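# Put the lying plate upright into the dish rack

## Task

Take the plate lying flat on the counter and stand it on edge in a free slot of the dish rack, so that the rack, not the gripper, holds its weight and it ends motionless. The plate already in the rack must still be upright in its own slot. Neither plate may be pushed down below the rack's rails, and the rack must finish resting on all four feet on the counter. At no point may the plate drop, or slide down inside the gripper, by more than a few millimetres. Anything that stays in place only because the robot is holding it does not count.

## Robot and tools

Robot: one arm with six revolute joints and a parallel two-finger gripper. Joints, in column order: waist, shoulder, elbow, forearm roll, wrist pitch, wrist roll. Stated ranges in radians: waist -6.283 to 6.283, shoulder -2.059 to 2.094, elbow -3.927 to 0.192, forearm roll -6.283 to 6.283, wrist pitch -1.693 to 3.142, wrist roll -6.283 to 6.283. Real limits may differ from these by up to 0.010 rad either way.

Scene frame: origin on the table top directly below the arm base, +z up, +y to the left when facing along +x. The base itself may be slightly tilted. Positions are in metres, orientations as quaternions w,x,y,z.

Tool execute_actions takes "actions", a list holding zero or one entry, plus optional "pictures" (boolean; images are included by default).
- Empty list: no command, just returns the current state.
- Move: {"rows": [[...], ...], "steps": n} with n from 1 to 15 (default 15). Each step lasts 1/30 s. Each row is seven plain numbers: six absolute joint target angles in radians (same order and format as the Joint positions line), then the gripper opening command. Rows are not offsets; they are targets. One row is used per step; if there are fewer rows than steps, the final row repeats. At most 15 rows.
- Wait: {"steps": n} with n up to 300 and no rows; sends nothing new and returns after that many steps measured from the previous result.
Opening command: a number from -1 (closed) to +1 (fully open, finger pad gap 0.084 m).
A call is rejected, with nothing sent, if any joint target exceeds its range by over 0.010 rad and is further out than the joint's last reported angle. A target beyond the true end is clipped to that end, and a "joint sent to its limit" line appears; such a line may refer to an earlier move still in progress, and its absence does not prove there is room.

Motion limits: joint targets travel at most 3.14 rad/s, ramping up over 0.16 s, and all joints are timed to arrive together. Each step, a target is kept within 0.623 rad of the measured angle, and if the targets would put the gripper over 70 mm from its measured spot, all are pulled back proportionally. So large moves need several calls. The simulation keeps running while a reply is being written: the arm goes on toward the last row sent until it nearly stops or a step is HELD; fingers still moving keep moving.

Result lines: end_effector_position and end_effector_quat_wxyz give the hand pose in the scene frame, plus linear (m/s) and angular (rad/s) velocities. The printed position can be off, more so at long reach. Joint positions and Joint velocities list the six joints (rad, rad/s) then the pad gap (m, m/s). grip_measured is the measured opening on the same -1..+1 scale you command. "joint command not followed" means the clearance check (which treats the mount or post as part of the arm) altered or blocked targets; HELD marks steps where your row, wholly or partly, was not sent. MOTOR HOT appears from 65 °C; at 80 °C an OVER-TEMPERATURE FAULT brakes the arm until it cools. Holding loads, even while idle, heats motors.

Gripper geometry: fingers point along the gripper's +z and close along its y axis. The reported position is the point between the pads when closed, about 2 cm behind the fingertips; fingertips advance roughly 10 mm along +z as they close.

Gripping: to hold something, keep commanding an opening well under grip_measured; the larger the gap, the harder the squeeze (about 24 N per pad maximum for items up to about 6 cm wide). Closing quickly can overshoot that force. At -1 a part half a millimetre thick or more gets full force. Re-sending the grip_measured value gives a lighter hold that weakens for wider items and may let them slip.

Torque fault: if contact torque reaches a joint's load limit (waist 43.5, shoulder 43.5, elbow 26.1, forearm roll 26.1, wrist pitch 17.4, wrist roll 17.4 N m, held weight included), the arm halts, backs that joint off slightly, pauses 10 s and drops the rest of the call.

Tool zoom_image: {"camera": name, "region": [x0, y0, x1, y1]} in pixels of that camera's latest image, top-left origin, region no larger than 504 by 504. Cameras, all 896x504: cam_head_left, cam_head_right, cam_low, cam_wrist (approximate pinhole-plus-radial intrinsics were supplied).

Tool finished_scene: {"scene": number of the current scene}. Sending a reply with no tool call ends everything.

Cautions: an outside force may occasionally nudge loose objects. Do not drop or knock anything off the table, let the plate fall or slide in the grip, press plates below the rack rails, tip or lift the rack, or strike things hard. Release the plate only once the rack supports it, then move clear. Smooth, economical and quick motion is preferred, and any arm stop is penalised.

Each tool is called in YAML: its name, and indented under it one key for each argument.

## Session

execute_actions:
  actions: []

Scene clock: 0.00 s of 4942.00 s.
end_effector_position=(+0.0425, +0.3167, +0.2662) grip_measured=-1.00 end_effector_quat_wxyz=(-0.150, +0.748, -0.408, +0.502) end_effector_velocity=(+0.000, -0.001, -0.000) end_effector_angular_velocity=(-0.001, -0.001, +0.001)
Joint positions: [ 2.083 -0.106 -0.685 -0.767  1.766 -2.639  0.   ]
Joint velocities: [ 0.     0.     0.002 -0.    -0.     0.    -0.   ]

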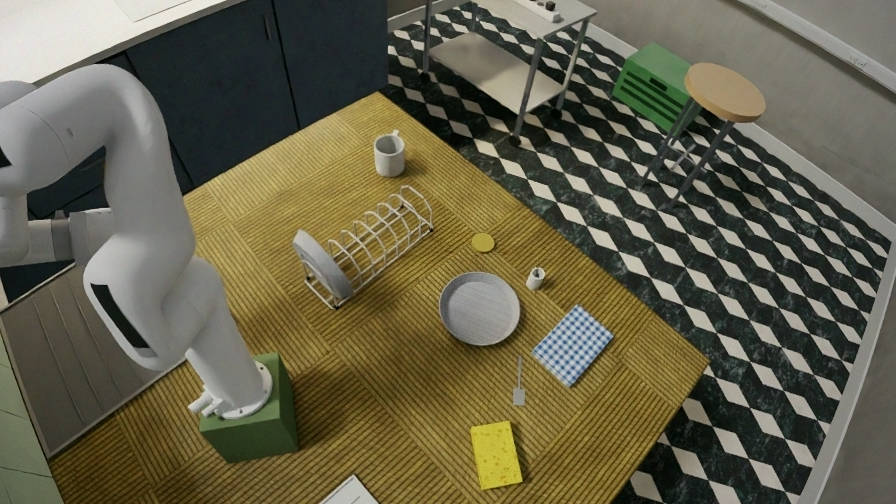

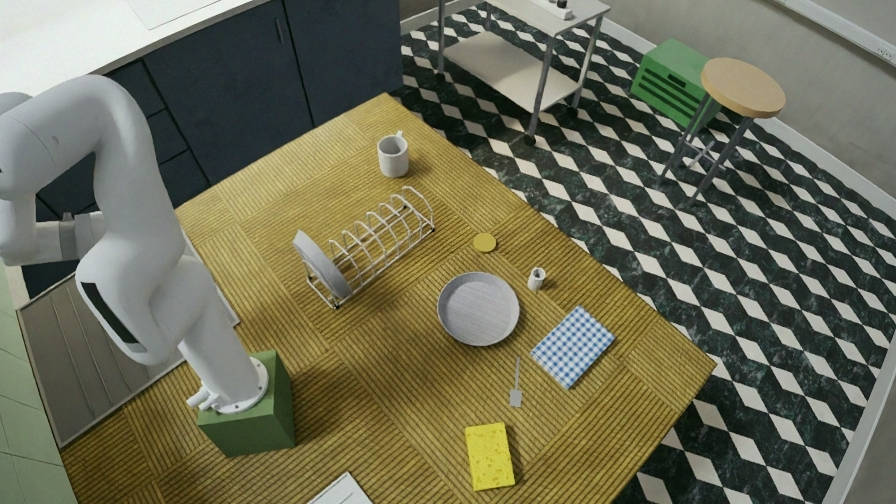

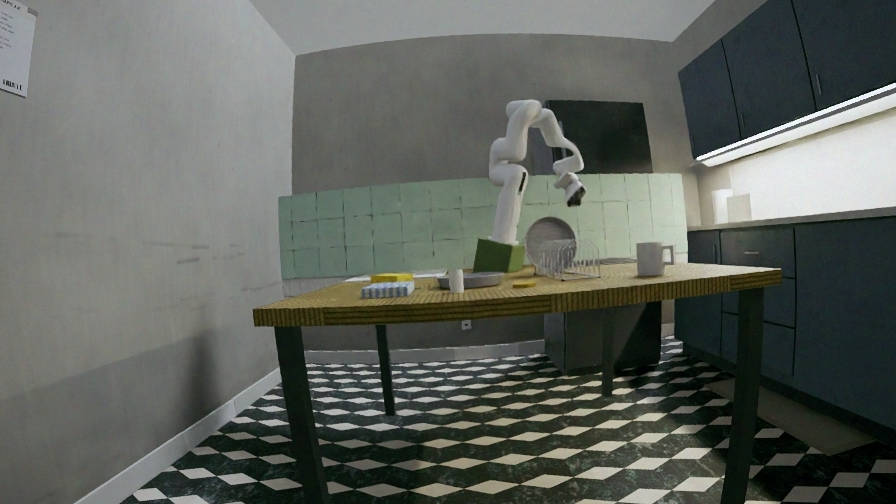

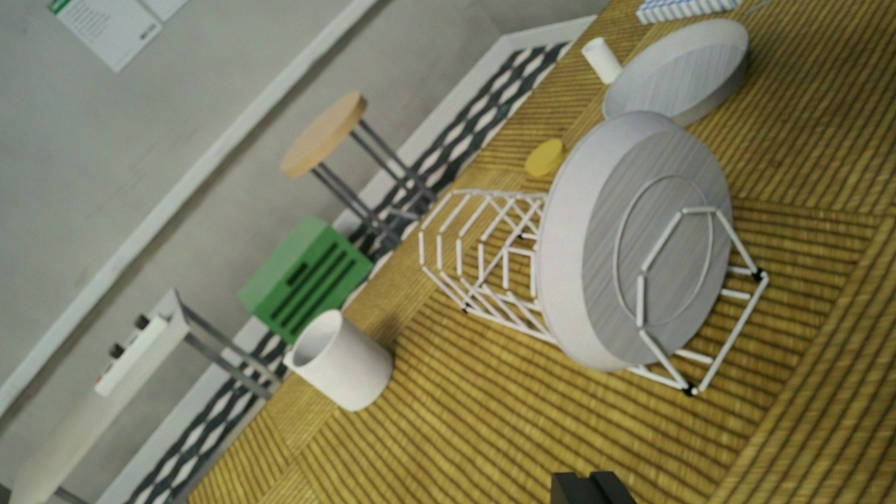

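execute_actions:
  actions:
    - {"rows":[[0.0,-0.2,-1.1,0,1.3,0,0.2]],"steps":15}
  pictures: false

execute_actions:
  actions:
    - {"steps":45}

Scene clock: 15.93 s of 4942.00 s.
end_effector_position=(+0.1101, +0.4106, +0.2631) grip_measured=+0.19 end_effector_quat_wxyz=(-0.014, -0.132, +0.966, -0.222) end_effector_velocity=(+0.452, +0.039, +0.026) end_effector_angular_velocity=(+0.442, -0.616, -3.128)
Joint positions: [ 1.317 -0.181 -1.014 -0.182  1.4   -1.874  0.052]
Joint velocities: [-1.512 -0.053 -0.234  0.517 -0.282  1.502  0.   ]
Steps of this call (steps 1 to 90: nothing new was sent; then 12.43 s passed at rest; steps 91 to 105: all 15 steps of this action). Readings (joint positions):
91: [2.083 -0.106 -0.685 -0.767 1.766 -2.639]
92: [2.077 -0.107 -0.688 -0.760 1.760 -2.631]
94: [2.015 -0.114 -0.726 -0.694 1.710 -2.565]
98: [1.727 -0.155 -0.904 -0.412 1.525 -2.281]
105: the state above

Scene clock: 17.43 s of 4942.00 s.
end_effector_position=(+0.4511, +0.1167, +0.3317) grip_measured=+0.19 end_effector_quat_wxyz=(+0.110, +0.989, +0.069, -0.073) end_effector_velocity=(-0.000, -0.002, -0.000) end_effector_angular_velocity=(-0.002, -0.000, -0.006)
Joint positions: [ 0.001 -0.2   -1.1    0.     1.3   -0.     0.052]
Joint velocities: [-0.004  0.     0.001 -0.001  0.     0.002 -0.   ]
Steps of this call (steps 1 to 45: the robot went on to your last target). Readings (joint positions):
1: [1.267 -0.183 -1.021 -0.165 1.391 -1.825]
2: [1.218 -0.184 -1.028 -0.151 1.383 -1.776]
4: [1.123 -0.187 -1.039 -0.127 1.370 -1.681]
8: [0.940 -0.190 -1.056 -0.090 1.350 -1.498]
45: the state above

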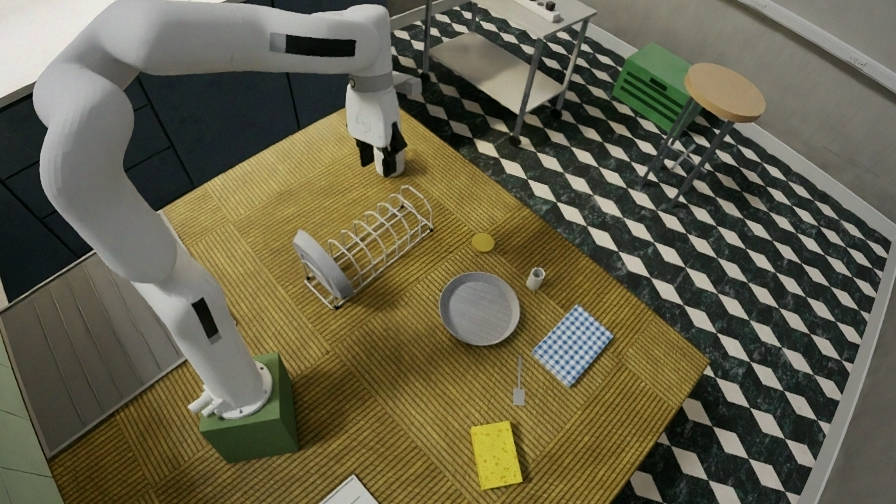

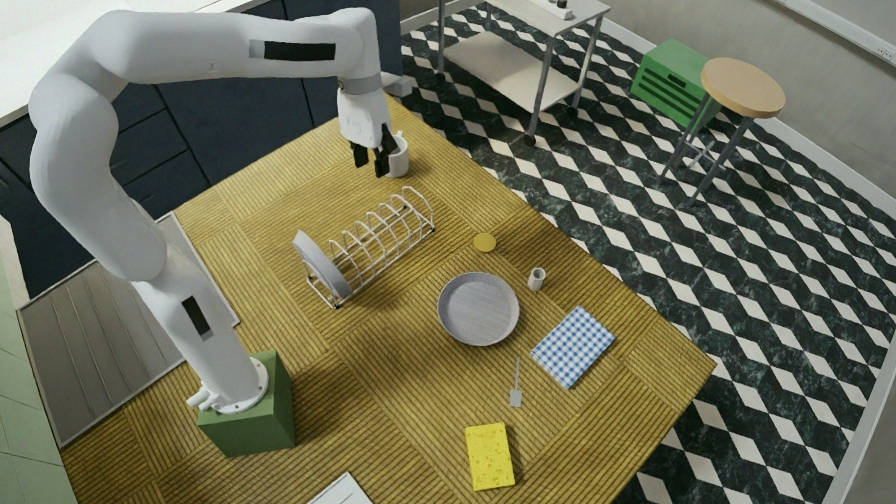

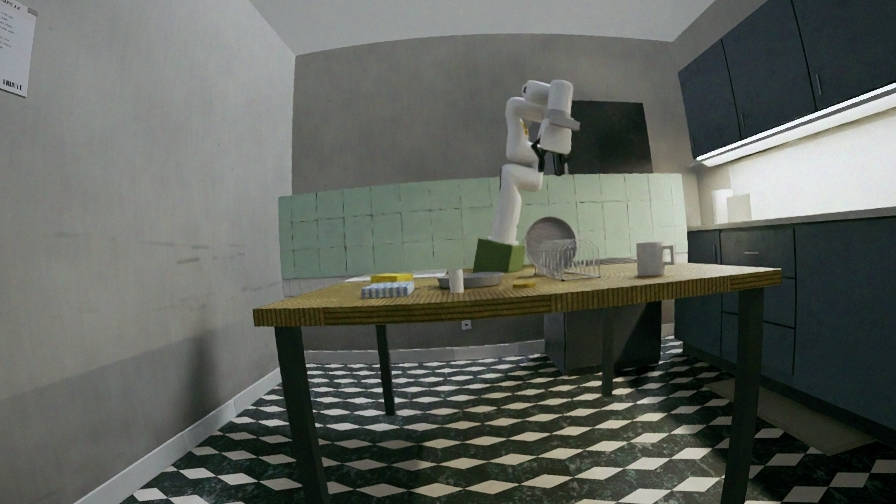

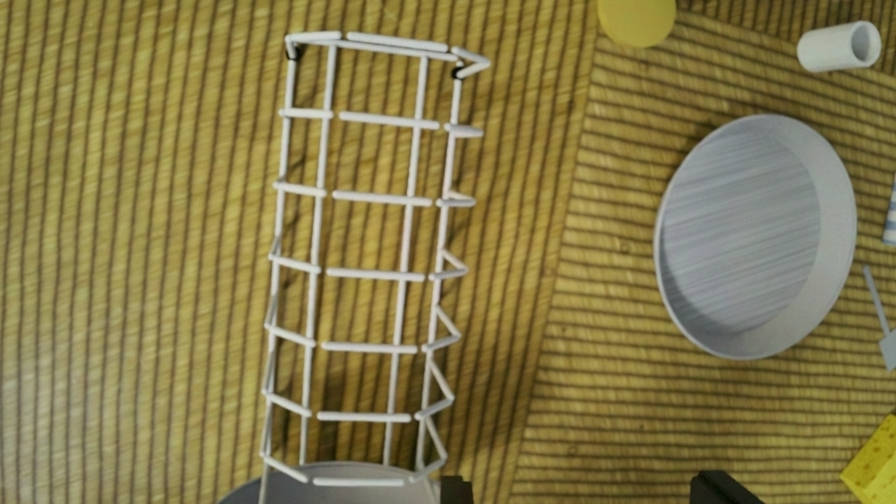

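zoom_image:
  camera: "cam_low"
  region: [420,205,620,305]

zoom_image:
  camera: "cam_head_left"
  region: [280,170,540,360]

Region (420, 205, 620, 305) of cam_low's 896x504 image, scaled by 2.520, with more detail than that image has.

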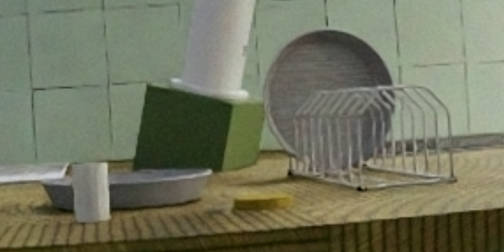

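Region (280, 170, 540, 360) of cam_head_left's 896x504 image, scaled by 1.938, with more detail than that image has; it fills the top 368 rows of this view, and the rest is white.

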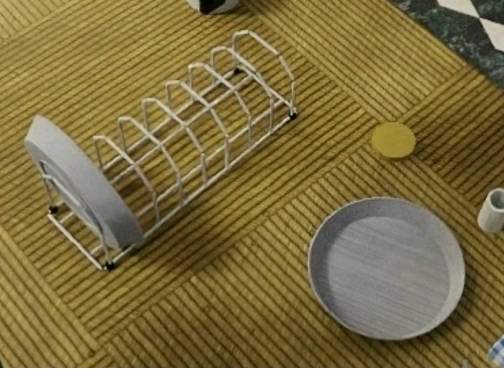

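execute_actions:
  actions:
    - {"rows":[[-0.329,0.337,-0.312,0,-0.585,-1.057,0.0]],"steps":15}
  pictures: false

execute_actions:
  actions:
    - {"steps":40}

Scene clock: 35.33 s of 4942.00 s.
end_effector_position=(+0.3659, +0.0027, +0.1412) grip_measured=-0.01 end_effector_quat_wxyz=(+0.077, +0.963, +0.162, -0.200) end_effector_velocity=(-0.291, -0.213, -0.367) end_effector_angular_velocity=(+0.365, +0.461, +0.623)
Joint positions: [-0.16   0.061 -0.739 -0.     0.917 -0.382  0.044]
Joint velocities: [-0.346  0.565  0.873 -0.    -1.131 -1.132 -0.   ]
Steps of this call (steps 1 to 15: the robot went on to your last target; steps 16 to 100: nothing new was sent; then 14.07 s passed at rest; steps 101 to 115: all 15 steps of this action). Readings (joint positions):
101: [-0.000 -0.200 -1.100 0.000 1.300 -0.000]
102: [-0.003 -0.197 -1.096 0.000 1.293 -0.007]
104: [-0.028 -0.161 -1.057 0.000 1.240 -0.058]
108: [-0.079 -0.071 -0.942 0.000 1.137 -0.162]
115: the state above

Scene clock: 36.67 s of 4942.00 s.
end_effector_position=(+0.4019, -0.0815, +0.0874) grip_measured=-0.01 end_effector_quat_wxyz=(+0.234, +0.861, +0.436, +0.119) end_effector_velocity=(+0.000, -0.000, +0.000) end_effector_angular_velocity=(-0.000, -0.001, -0.000)
Joint positions: [-0.329  0.337 -0.312 -0.    -0.585 -1.057  0.044]
Joint velocities: [-0.     0.    -0.001  0.    -0.001  0.     0.   ]
Steps of this call (steps 1 to 40: the robot went on to your last target). Readings (joint positions):
1: [-0.171 0.080 -0.710 -0.000 0.878 -0.421]
2: [-0.183 0.099 -0.681 -0.000 0.836 -0.464]
4: [-0.207 0.138 -0.621 -0.000 0.741 -0.558]
8: [-0.258 0.221 -0.492 -0.000 0.474 -0.766]
40: the state above

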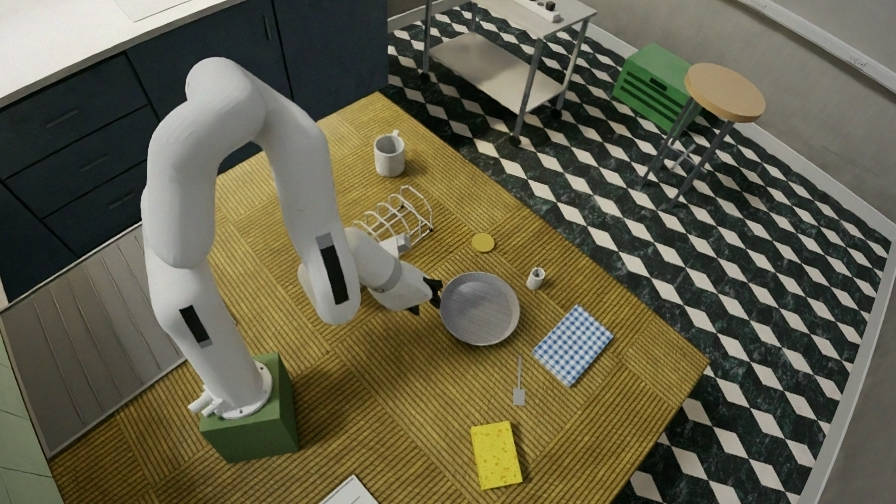

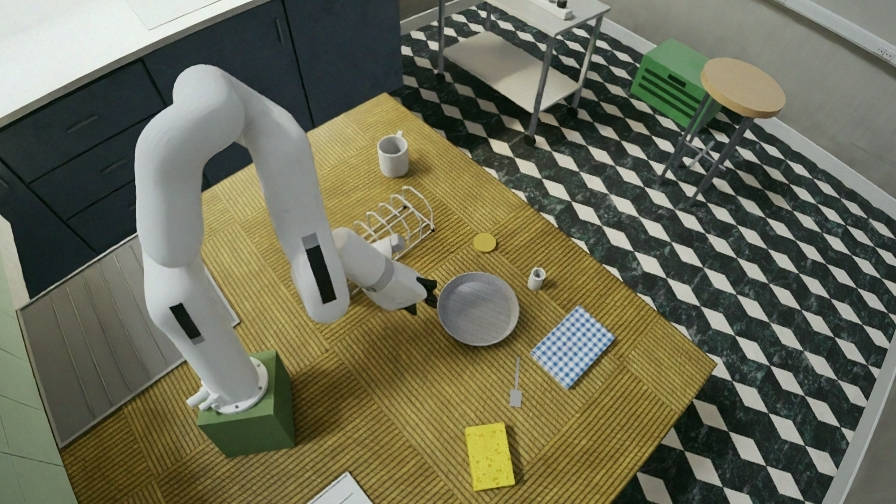

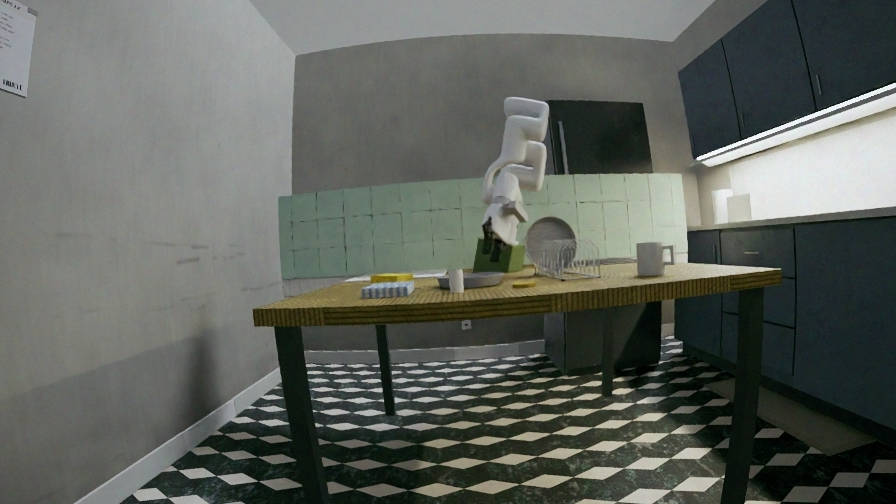

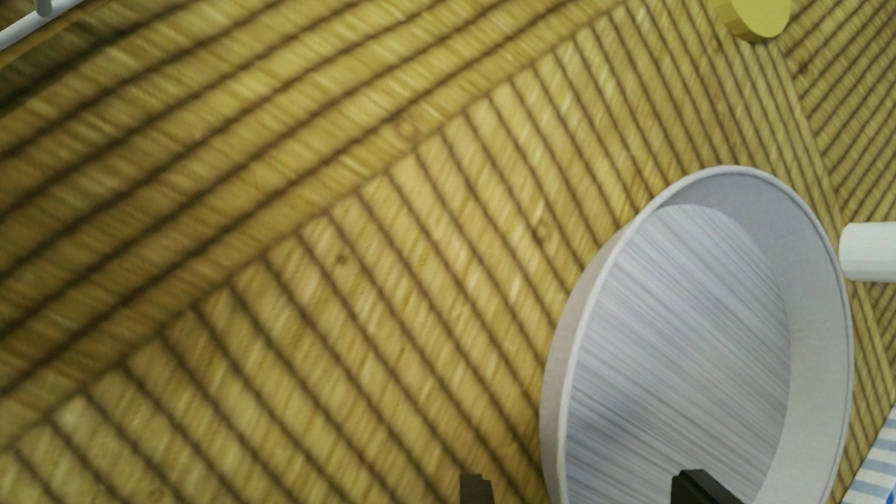

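execute_actions:
  actions:
    - {"rows":[[-0.329,0.40,-0.35,0,-0.61,-1.057,-0.2],[-0.329,0.40,-0.35,0,-0.61,-1.057,-0.2],[-0.329,0.45,-0.385,0,-0.625,-1.057,-0.2],[-0.329,0.49,-0.41,0,-0.64,-1.057,-0.2],[-0.329,0.52,-0.432,0,-0.648,-1.057,-0.2],[-0.329,0.55,-0.455,0,-0.655,-1.057,-0.2],[-0.329,0.58,-0.478,0,-0.662,-1.057,-0.2],[-0.329,0.60,-0.494,0,-0.666,-1.057,-0.2],[-0.329,0.62,-0.51,0,-0.67,-1.057,-0.2],[-0.329,0.64,-0.529,0,-0.671,-1.057,-0.2]],"steps":15}

Scene clock: 40.17 s of 4942.00 s.
end_effector_position=(+0.4342, -0.1031, +0.0293) grip_measured=-0.22 end_effector_quat_wxyz=(+0.236, +0.860, +0.436, +0.122) end_effector_velocity=(+0.002, +0.001, -0.002) end_effector_angular_velocity=(+0.001, +0.001, +0.005)
Joint positions: [-0.33   0.637 -0.53   0.001 -0.674 -1.057  0.035]
Joint velocities: [ 0.003  0.01  -0.01  -0.002 -0.    -0.    -0.   ]
Steps of this call (steps 1 to 15: the robot went on to your last target; steps 16 to 90: nothing new was sent; steps 91 to 105: all 15 steps of this action). Readings (joint positions):
91: [-0.329 0.337 -0.312 0.000 -0.585 -1.057]
92: [-0.329 0.342 -0.315 0.000 -0.588 -1.057]
94: [-0.329 0.385 -0.343 0.000 -0.605 -1.057]
98: [-0.329 0.521 -0.434 -0.000 -0.646 -1.057]
105: the state above

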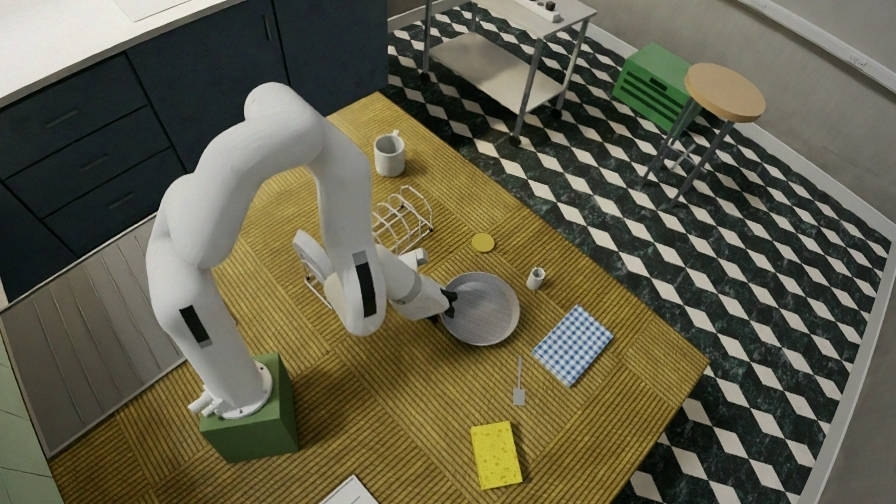

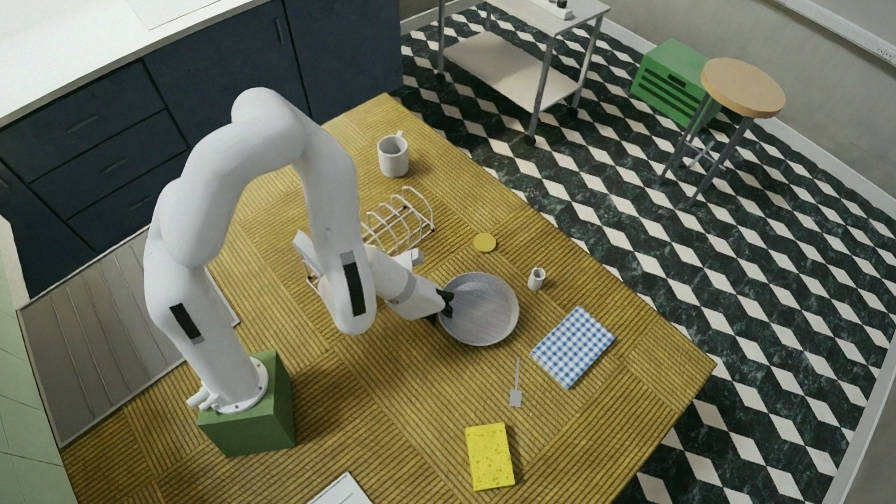

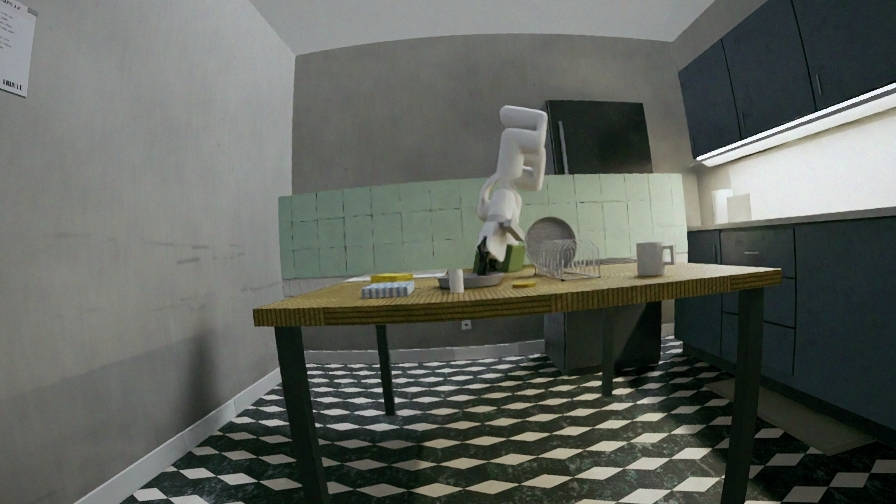

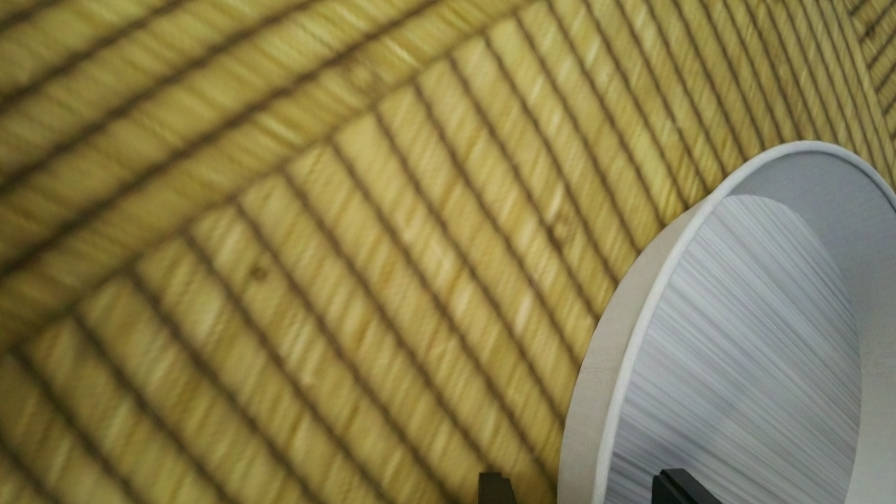

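execute_actions:
  actions:
    - {"rows":[[-0.329,0.571,-0.549,0,-0.492,-0.975,-0.3],[-0.329,0.571,-0.549,0,-0.492,-0.975,-0.3],[-0.329,0.571,-0.549,0,-0.492,-0.975,-0.3],[-0.329,0.571,-0.549,0,-0.492,-0.975,-0.3],[-0.329,0.571,-0.549,0,-0.492,-0.975,-0.3],[-0.329,0.571,-0.549,0,-0.492,-0.975,-0.3],[-0.329,0.571,-0.549,0,-0.492,-0.975,-0.4],[-0.329,0.571,-0.549,0,-0.492,-0.975,-0.5],[-0.329,0.571,-0.549,0,-0.492,-0.975,-0.6],[-0.329,0.571,-0.549,0,-0.492,-0.975,-0.68],[-0.329,0.571,-0.549,0,-0.492,-0.975,-0.75],[-0.329,0.571,-0.549,0,-0.492,-0.975,-0.82],[-0.329,0.571,-0.549,0,-0.492,-0.975,-0.88],[-0.329,0.571,-0.549,0,-0.492,-0.975,-0.94],[-0.329,0.571,-0.549,0,-0.492,-0.975,-1]],"steps":15}
  pictures: false

execute_actions:
  actions:
    - {"steps":12}

zoom_image:
  camera: "cam_low"
  region: [420,205,560,305]

Scene clock: 44.40 s of 4942.00 s.
end_effector_position=(+0.4297, -0.1016, +0.0266) grip_measured=-0.93 end_effector_quat_wxyz=(+0.204, +0.889, +0.400, +0.089) end_effector_velocity=(+0.042, -0.008, +0.027) end_effector_angular_velocity=(-0.016, -0.098, -0.011)
Joint positions: [-0.328  0.575 -0.547 -0.001 -0.491 -0.975  0.003]
Joint velocities: [-0.009 -0.036 -0.051  0.016 -0.006  0.011 -0.013]
Steps of this call (steps 1 to 15: the robot went on to your last target; steps 16 to 100: nothing new was sent; then 0.40 s passed at rest; steps 101 to 115: all 15 steps of this action). Readings (joint positions):
101: [-0.329 0.640 -0.529 -0.000 -0.676 -1.057]
102: [-0.328 0.638 -0.528 -0.001 -0.669 -1.053]
104: [-0.328 0.615 -0.535 -0.001 -0.608 -1.025]
108: [-0.327 0.576 -0.547 -0.002 -0.496 -0.978]
115: the state above

Scene clock: 44.80 s of 4942.00 s.
end_effector_position=(+0.4321, -0.1022, +0.0286) grip_measured=-0.94 end_effector_quat_wxyz=(+0.206, +0.889, +0.399, +0.091) end_effector_velocity=(+0.004, -0.000, +0.003) end_effector_angular_velocity=(-0.002, -0.010, +0.002)
Joint positions: [-0.329  0.572 -0.549 -0.    -0.492 -0.975  0.003]
Joint velocities: [-0.001 -0.003 -0.005 -0.    -0.002  0.    -0.   ]
Steps of this call (steps 1 to 12: the robot went on to your last target). Readings (joint positions):
1: [-0.328 0.574 -0.547 -0.000 -0.490 -0.975]
2: [-0.328 0.574 -0.547 -0.000 -0.490 -0.975]
4: [-0.329 0.573 -0.547 -0.000 -0.490 -0.975]
8: [-0.329 0.572 -0.548 -0.000 -0.491 -0.975]
12: the state above

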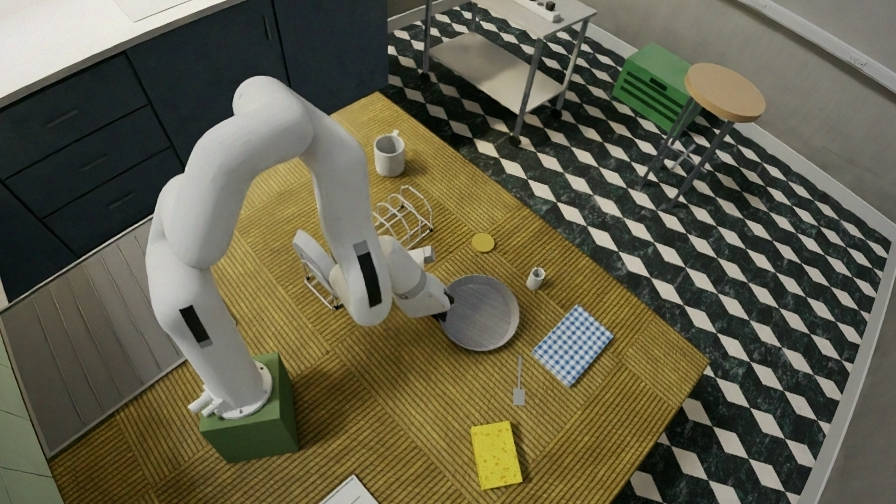

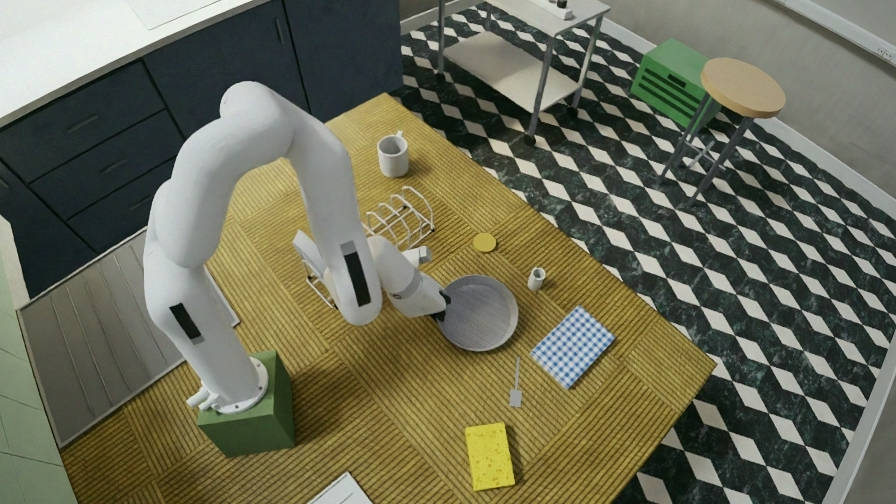

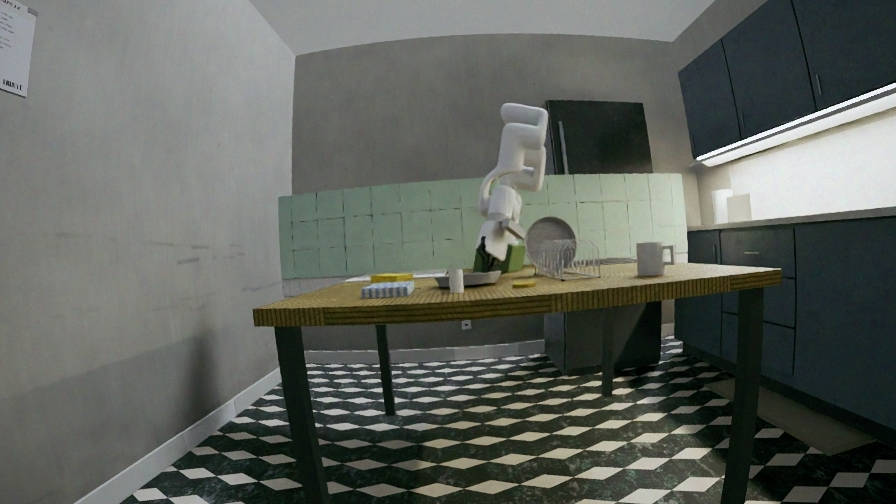

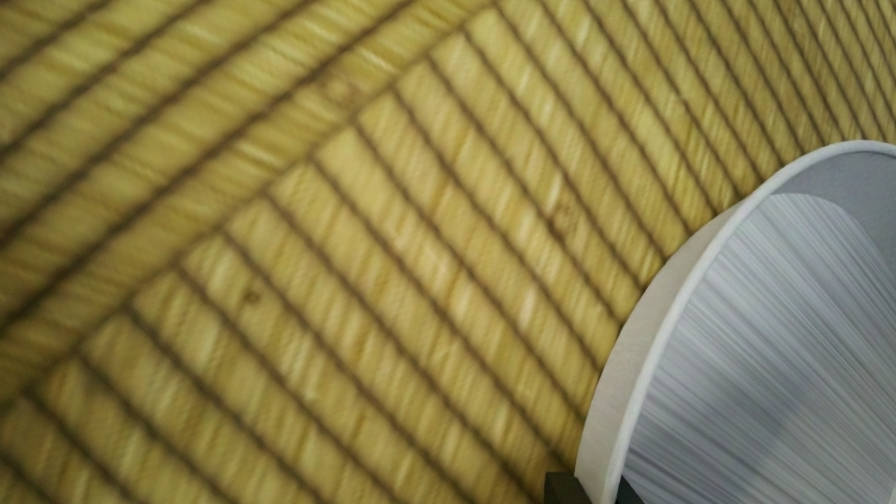

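Region (420, 205, 560, 305) of cam_low's 896x504 image, scaled by 3.600, with more detail than that image has; it fills the top 360 rows of this view, and the rest is white.

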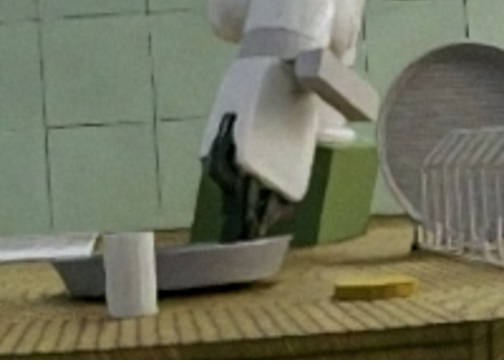

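execute_actions:
  actions:
    - {"rows":[[-0.329,0.565,-0.55,0,-0.487,-0.975,-1],[-0.329,0.555,-0.552,0,-0.478,-0.975,-1],[-0.329,0.54,-0.555,0,-0.465,-0.975,-1],[-0.329,0.52,-0.56,0,-0.445,-0.975,-1],[-0.329,0.495,-0.565,0,-0.42,-0.975,-1],[-0.329,0.465,-0.57,0,-0.39,-0.975,-1],[-0.329,0.435,-0.58,0,-0.355,-0.975,-1],[-0.329,0.405,-0.59,0,-0.315,-0.975,-1],[-0.329,0.375,-0.60,0,-0.275,-0.975,-1],[-0.329,0.345,-0.61,0,-0.23,-0.975,-1],[-0.329,0.315,-0.62,0,-0.185,-0.975,-1],[-0.329,0.285,-0.63,0,-0.14,-0.975,-1],[-0.329,0.26,-0.64,0,-0.10,-0.975,-1],[-0.329,0.24,-0.645,0,-0.07,-0.975,-1],[-0.329,0.23,-0.65,0,-0.05,-0.975,-1]],"steps":15}

Scene clock: 55.03 s of 4942.00 s.
end_effector_position=(+0.4984, -0.0909, +0.1182) grip_measured=-0.94 end_effector_quat_wxyz=(+0.211, +0.886, +0.400, +0.100) end_effector_velocity=(+0.125, +0.046, +0.266) end_effector_angular_velocity=(+0.020, +0.112, -0.029)
Joint positions: [-0.329  0.29  -0.63  -0.    -0.15  -0.975  0.003]
Joint velocities: [-0.    -0.795 -0.271 -0.001  1.183  0.    -0.   ]
Steps of this call (steps 1 to 15: the robot went on to your last target; steps 16 to 100: nothing new was sent; then 6.40 s passed at rest; steps 101 to 115: all 15 steps of this action). Readings (joint positions):
101: [-0.329 0.571 -0.549 0.000 -0.492 -0.975]
102: [-0.329 0.569 -0.549 0.000 -0.490 -0.975]
104: [-0.329 0.557 -0.550 0.000 -0.478 -0.975]
108: [-0.329 0.485 -0.566 -0.000 -0.407 -0.975]
115: the state above

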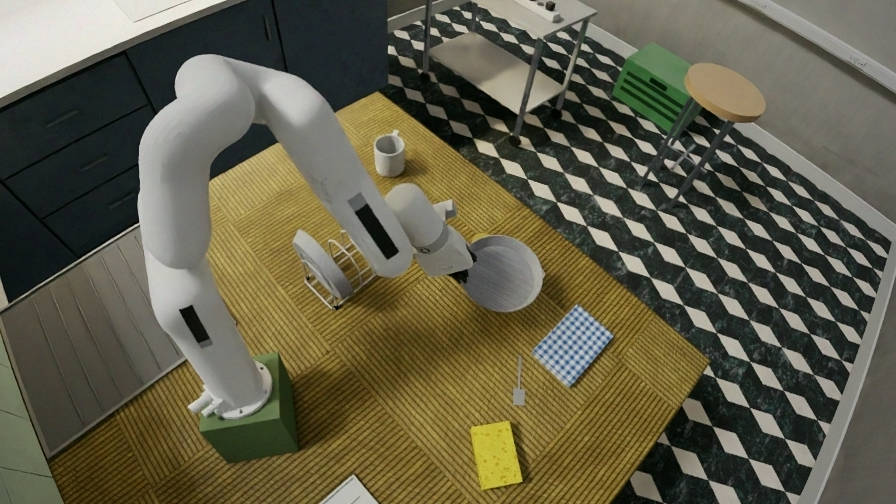

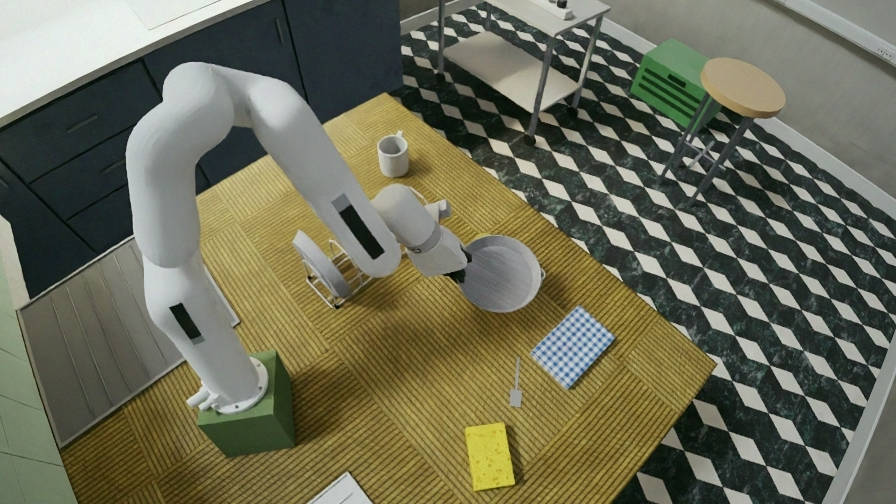

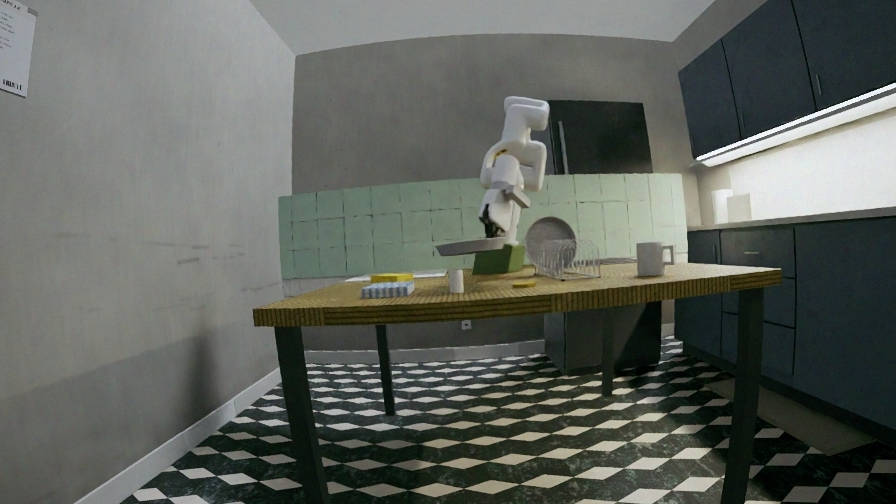

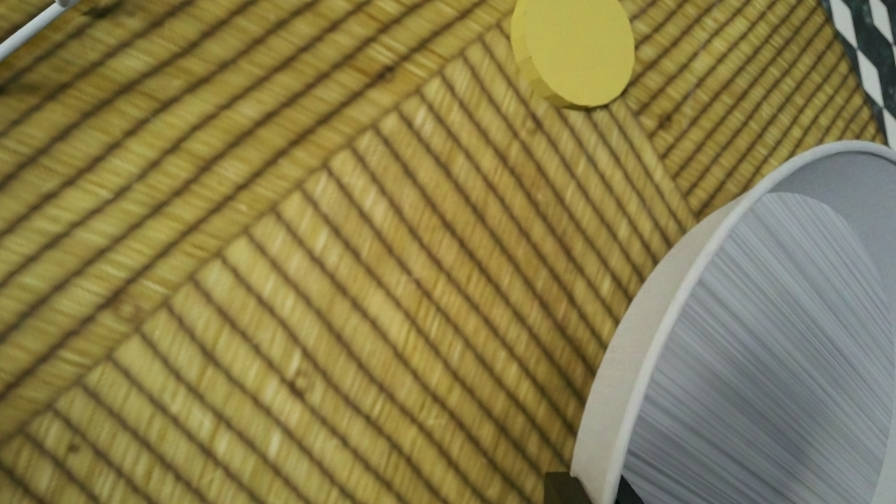

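Rigid hold. Continue.

execute_actions:
  actions:
    - {"rows":[[-0.329,0.2,-0.663,0,0.017,-0.975,-1],[-0.329,0.17,-0.677,0,0.083,-0.975,-1],[-0.329,0.145,-0.69,0,0.15,-0.975,-1],[-0.329,0.115,-0.703,0,0.217,-0.95,-1],[-0.329,0.087,-0.717,0,0.283,-0.92,-1],[-0.329,0.058,-0.73,0,0.35,-0.88,-1],[-0.329,0.03,-0.743,0,0.417,-0.83,-1],[-0.329,0,-0.757,0,0.483,-0.78,-1],[-0.329,-0.028,-0.77,0,0.55,-0.72,-1],[-0.329,-0.057,-0.783,0,0.617,-0.66,-1],[-0.329,-0.085,-0.797,0,0.683,-0.6,-1],[-0.329,-0.114,-0.81,0,0.75,-0.54,-1],[-0.329,-0.143,-0.823,0,0.817,-0.47,-1],[-0.329,-0.171,-0.837,0,0.883,-0.4,-1],[-0.329,-0.2,-0.85,0,0.95,-0.33,-1]],"steps":15}
  pictures: false

execute_actions:
  actions:
    - {"rows":[[-0.329,-0.2,-0.85,0,0.95,-0.26,-1],[-0.329,-0.2,-0.85,0,0.95,-0.19,-1],[-0.329,-0.2,-0.85,0,0.95,-0.12,-1],[-0.329,-0.2,-0.85,0,0.95,-0.05,-1],[-0.329,-0.2,-0.85,0,0.95,0.02,-1],[-0.329,-0.2,-0.85,0,0.95,0.09,-1],[-0.329,-0.2,-0.85,0,0.95,0.16,-1],[-0.329,-0.2,-0.85,0,0.95,0.23,-1],[-0.329,-0.2,-0.85,0,0.95,0.3,-1],[-0.329,-0.2,-0.85,0,0.95,0.37,-1],[-0.329,-0.2,-0.85,0,0.95,0.44,-1],[-0.329,-0.2,-0.85,0,0.95,0.51,-1],[-0.329,-0.2,-0.85,0,0.95,0.58,-1],[-0.329,-0.2,-0.85,0,0.95,0.65,-1],[-0.329,-0.2,-0.85,0,0.95,0.72,-1]],"steps":15}
  pictures: false

execute_actions:
  actions:
    - {"rows":[[-0.329,-0.2,-0.845,0,0.93,0.79,-1],[-0.329,-0.2,-0.84,0,0.91,0.86,-1],[-0.329,-0.2,-0.83,0,0.88,0.93,-1],[-0.329,-0.2,-0.82,0,0.85,1.0,-1],[-0.329,-0.2,-0.81,0,0.81,1.07,-1],[-0.329,-0.2,-0.8,0,0.77,1.14,-1],[-0.329,-0.2,-0.785,0,0.72,1.21,-1],[-0.329,-0.2,-0.77,0,0.67,1.28,-1],[-0.329,-0.2,-0.755,0,0.62,1.35,-1],[-0.329,-0.2,-0.74,0,0.57,1.42,-1],[-0.329,-0.2,-0.725,0,0.52,1.49,-1],[-0.329,-0.2,-0.71,0,0.47,1.55,-1],[-0.329,-0.2,-0.695,0,0.42,1.6,-1],[-0.329,-0.2,-0.68,0,0.37,1.65,-1],[-0.329,-0.2,-0.665,0,0.32,1.68,-1]],"steps":15}
  pictures: false

execute_actions:
  actions:
    - {"rows":[[-0.329,-0.2,-0.65,0,0.27,1.7,-1],[-0.329,-0.2,-0.635,0,0.22,1.72,-1],[-0.329,-0.2,-0.62,0,0.17,1.74,-1],[-0.329,-0.2,-0.605,0,0.12,1.76,-1],[-0.329,-0.2,-0.59,0,0.07,1.78,-1],[-0.329,-0.2,-0.575,0,0.02,1.8,-1],[-0.329,-0.2,-0.56,0,-0.03,1.8,-1],[-0.329,-0.2,-0.545,0,-0.08,1.8,-1],[-0.329,-0.2,-0.53,0,-0.13,1.8,-1],[-0.329,-0.2,-0.515,0,-0.18,1.8,-1],[-0.329,-0.2,-0.5,0,-0.23,1.8,-1],[-0.329,-0.2,-0.485,0,-0.28,1.8,-1],[-0.329,-0.2,-0.47,0,-0.33,1.8,-1],[-0.329,-0.2,-0.455,0,-0.38,1.8,-1],[-0.329,-0.2,-0.44,0,-0.43,1.8,-1]],"steps":15}

Scene clock: 63.17 s of 4942.00 s.
end_effector_position=(+0.4758, -0.0536, +0.2462) grip_measured=-0.94 end_effector_quat_wxyz=(+0.135, +0.970, +0.202, +0.003) end_effector_velocity=(-0.180, +0.118, +0.330) end_effector_angular_velocity=(+0.243, +0.210, -2.007)
Joint positions: [-0.329 -0.095 -0.802  0.     0.704 -0.575  0.003]
Joint velocities: [-0.001 -0.848 -0.39   0.001  1.978  1.892  0.   ]
Steps of this call (steps 1 to 30: the robot went on to your last target; steps 31 to 120: nothing new was sent; then 3.63 s passed at rest; steps 121 to 135: all 15 steps of this action). Readings (joint positions):
121: [-0.329 0.230 -0.650 0.000 -0.050 -0.975]
122: [-0.329 0.228 -0.651 0.000 -0.043 -0.975]
124: [-0.329 0.204 -0.659 0.000 0.019 -0.975]
128: [-0.329 0.102 -0.711 -0.000 0.247 -0.940]
135: the state above

Scene clock: 63.67 s of 4942.00 s.
end_effector_position=(+0.4489, -0.0380, +0.2875) grip_measured=-0.94 end_effector_quat_wxyz=(+0.123, +0.943, -0.309, +0.023) end_effector_velocity=(+0.005, +0.001, +0.008) end_effector_angular_velocity=(-0.069, -0.532, -2.015)
Joint positions: [-0.329 -0.199 -0.849  0.     0.95   0.456  0.003]
Joint velocities: [ 0.001 -0.009 -0.01   0.001 -0.     2.086 -0.   ]
Steps of this call (steps 1 to 15: all 15 steps of this action). Readings (joint positions):
1: [-0.329 -0.124 -0.815 0.000 0.770 -0.511]
2: [-0.329 -0.150 -0.827 0.000 0.831 -0.445]
4: [-0.329 -0.188 -0.846 0.000 0.911 -0.309]
8: [-0.329 -0.199 -0.849 0.000 0.947 -0.033]
15: the state above

Scene clock: 64.17 s of 4942.00 s.
end_effector_position=(+0.5021, -0.0485, +0.2842) grip_measured=-0.94 end_effector_quat_wxyz=(-0.002, +0.670, -0.714, +0.204) end_effector_velocity=(+0.153, -0.021, +0.025) end_effector_angular_velocity=(+0.325, -1.591, -1.434)
Joint positions: [-0.329 -0.2   -0.72  -0.     0.504  1.497  0.003]
Joint velocities: [-0.    -0.001  0.472 -0.    -1.576  1.864 -0.   ]
Steps of this call (steps 1 to 15: all 15 steps of this action). Readings (joint positions):
1: [-0.329 -0.199 -0.850 0.000 0.950 0.526]
2: [-0.329 -0.199 -0.850 0.000 0.949 0.596]
4: [-0.329 -0.200 -0.848 -0.000 0.941 0.736]
8: [-0.329 -0.200 -0.819 -0.000 0.837 1.016]
15: the state above

Scene clock: 64.67 s of 4942.00 s.
end_effector_position=(+0.5436, -0.0450, +0.3264) grip_measured=-0.94 end_effector_quat_wxyz=(+0.224, -0.538, +0.723, -0.370) end_effector_velocity=(+0.008, +0.033, +0.131) end_effector_angular_velocity=(-0.177, -0.996, +0.256)
Joint positions: [-0.329 -0.2   -0.49  -0.    -0.264  1.799  0.003]
Joint velocities: [ 0.    -0.     0.449  0.001 -1.492  0.004  0.   ]
Steps of this call (steps 1 to 15: all 15 steps of this action). Readings (joint positions):
1: [-0.329 -0.200 -0.704 -0.000 0.450 1.556]
2: [-0.329 -0.200 -0.688 -0.000 0.396 1.606]
4: [-0.329 -0.200 -0.656 -0.000 0.291 1.678]
8: [-0.329 -0.200 -0.595 -0.000 0.087 1.770]
15: the state above

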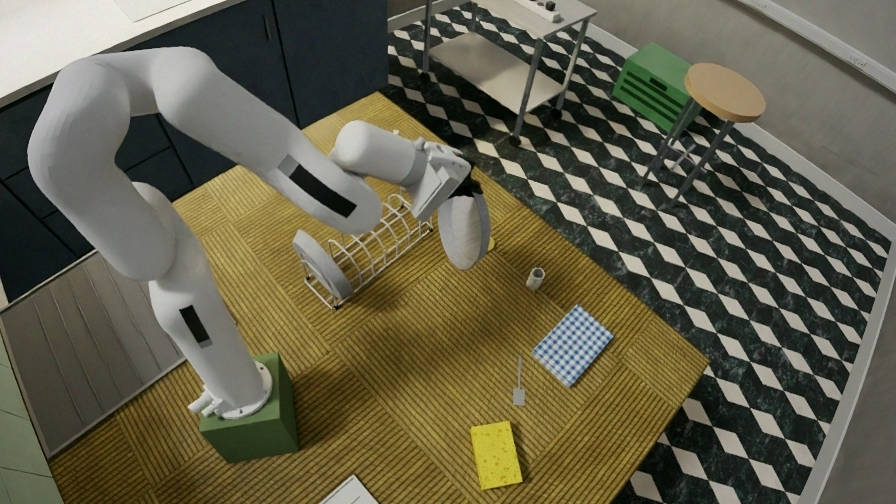

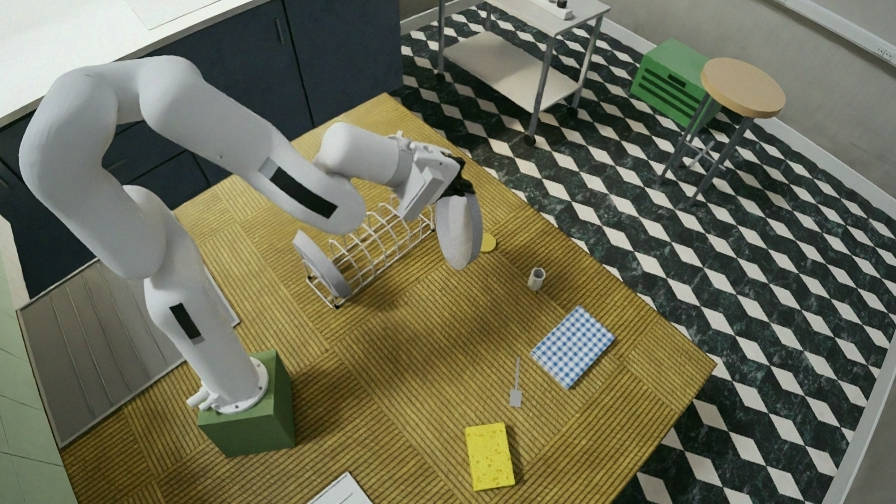

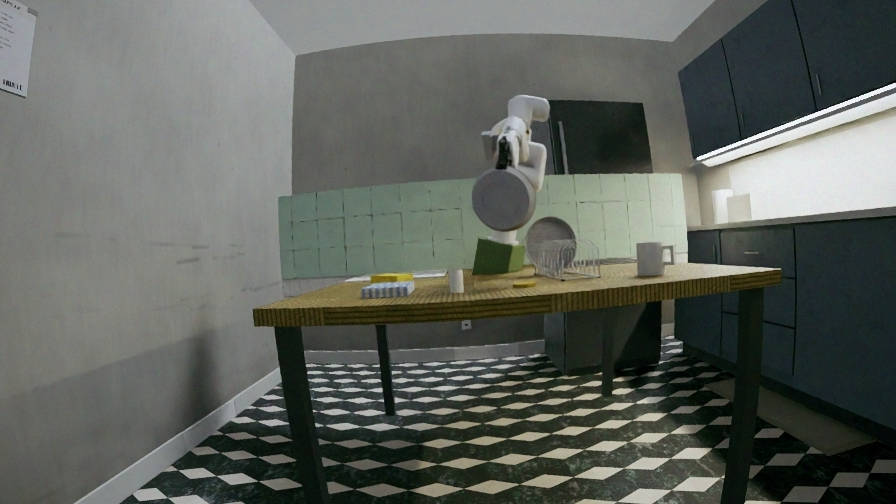

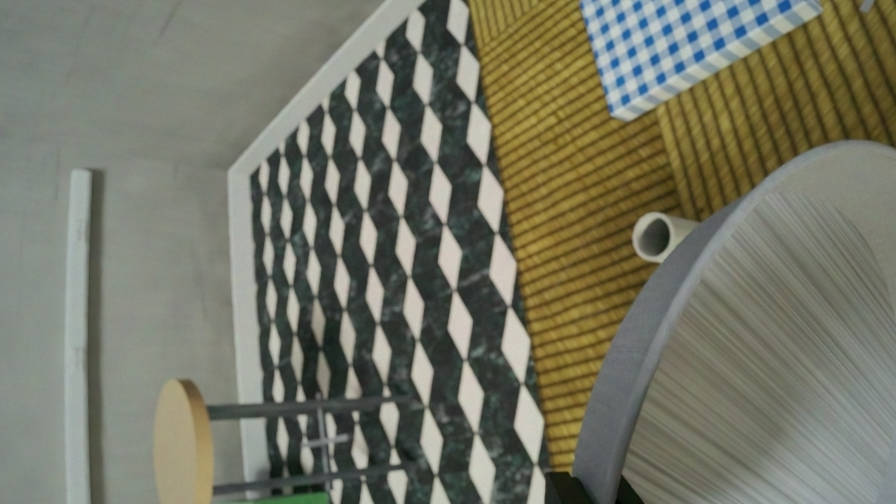

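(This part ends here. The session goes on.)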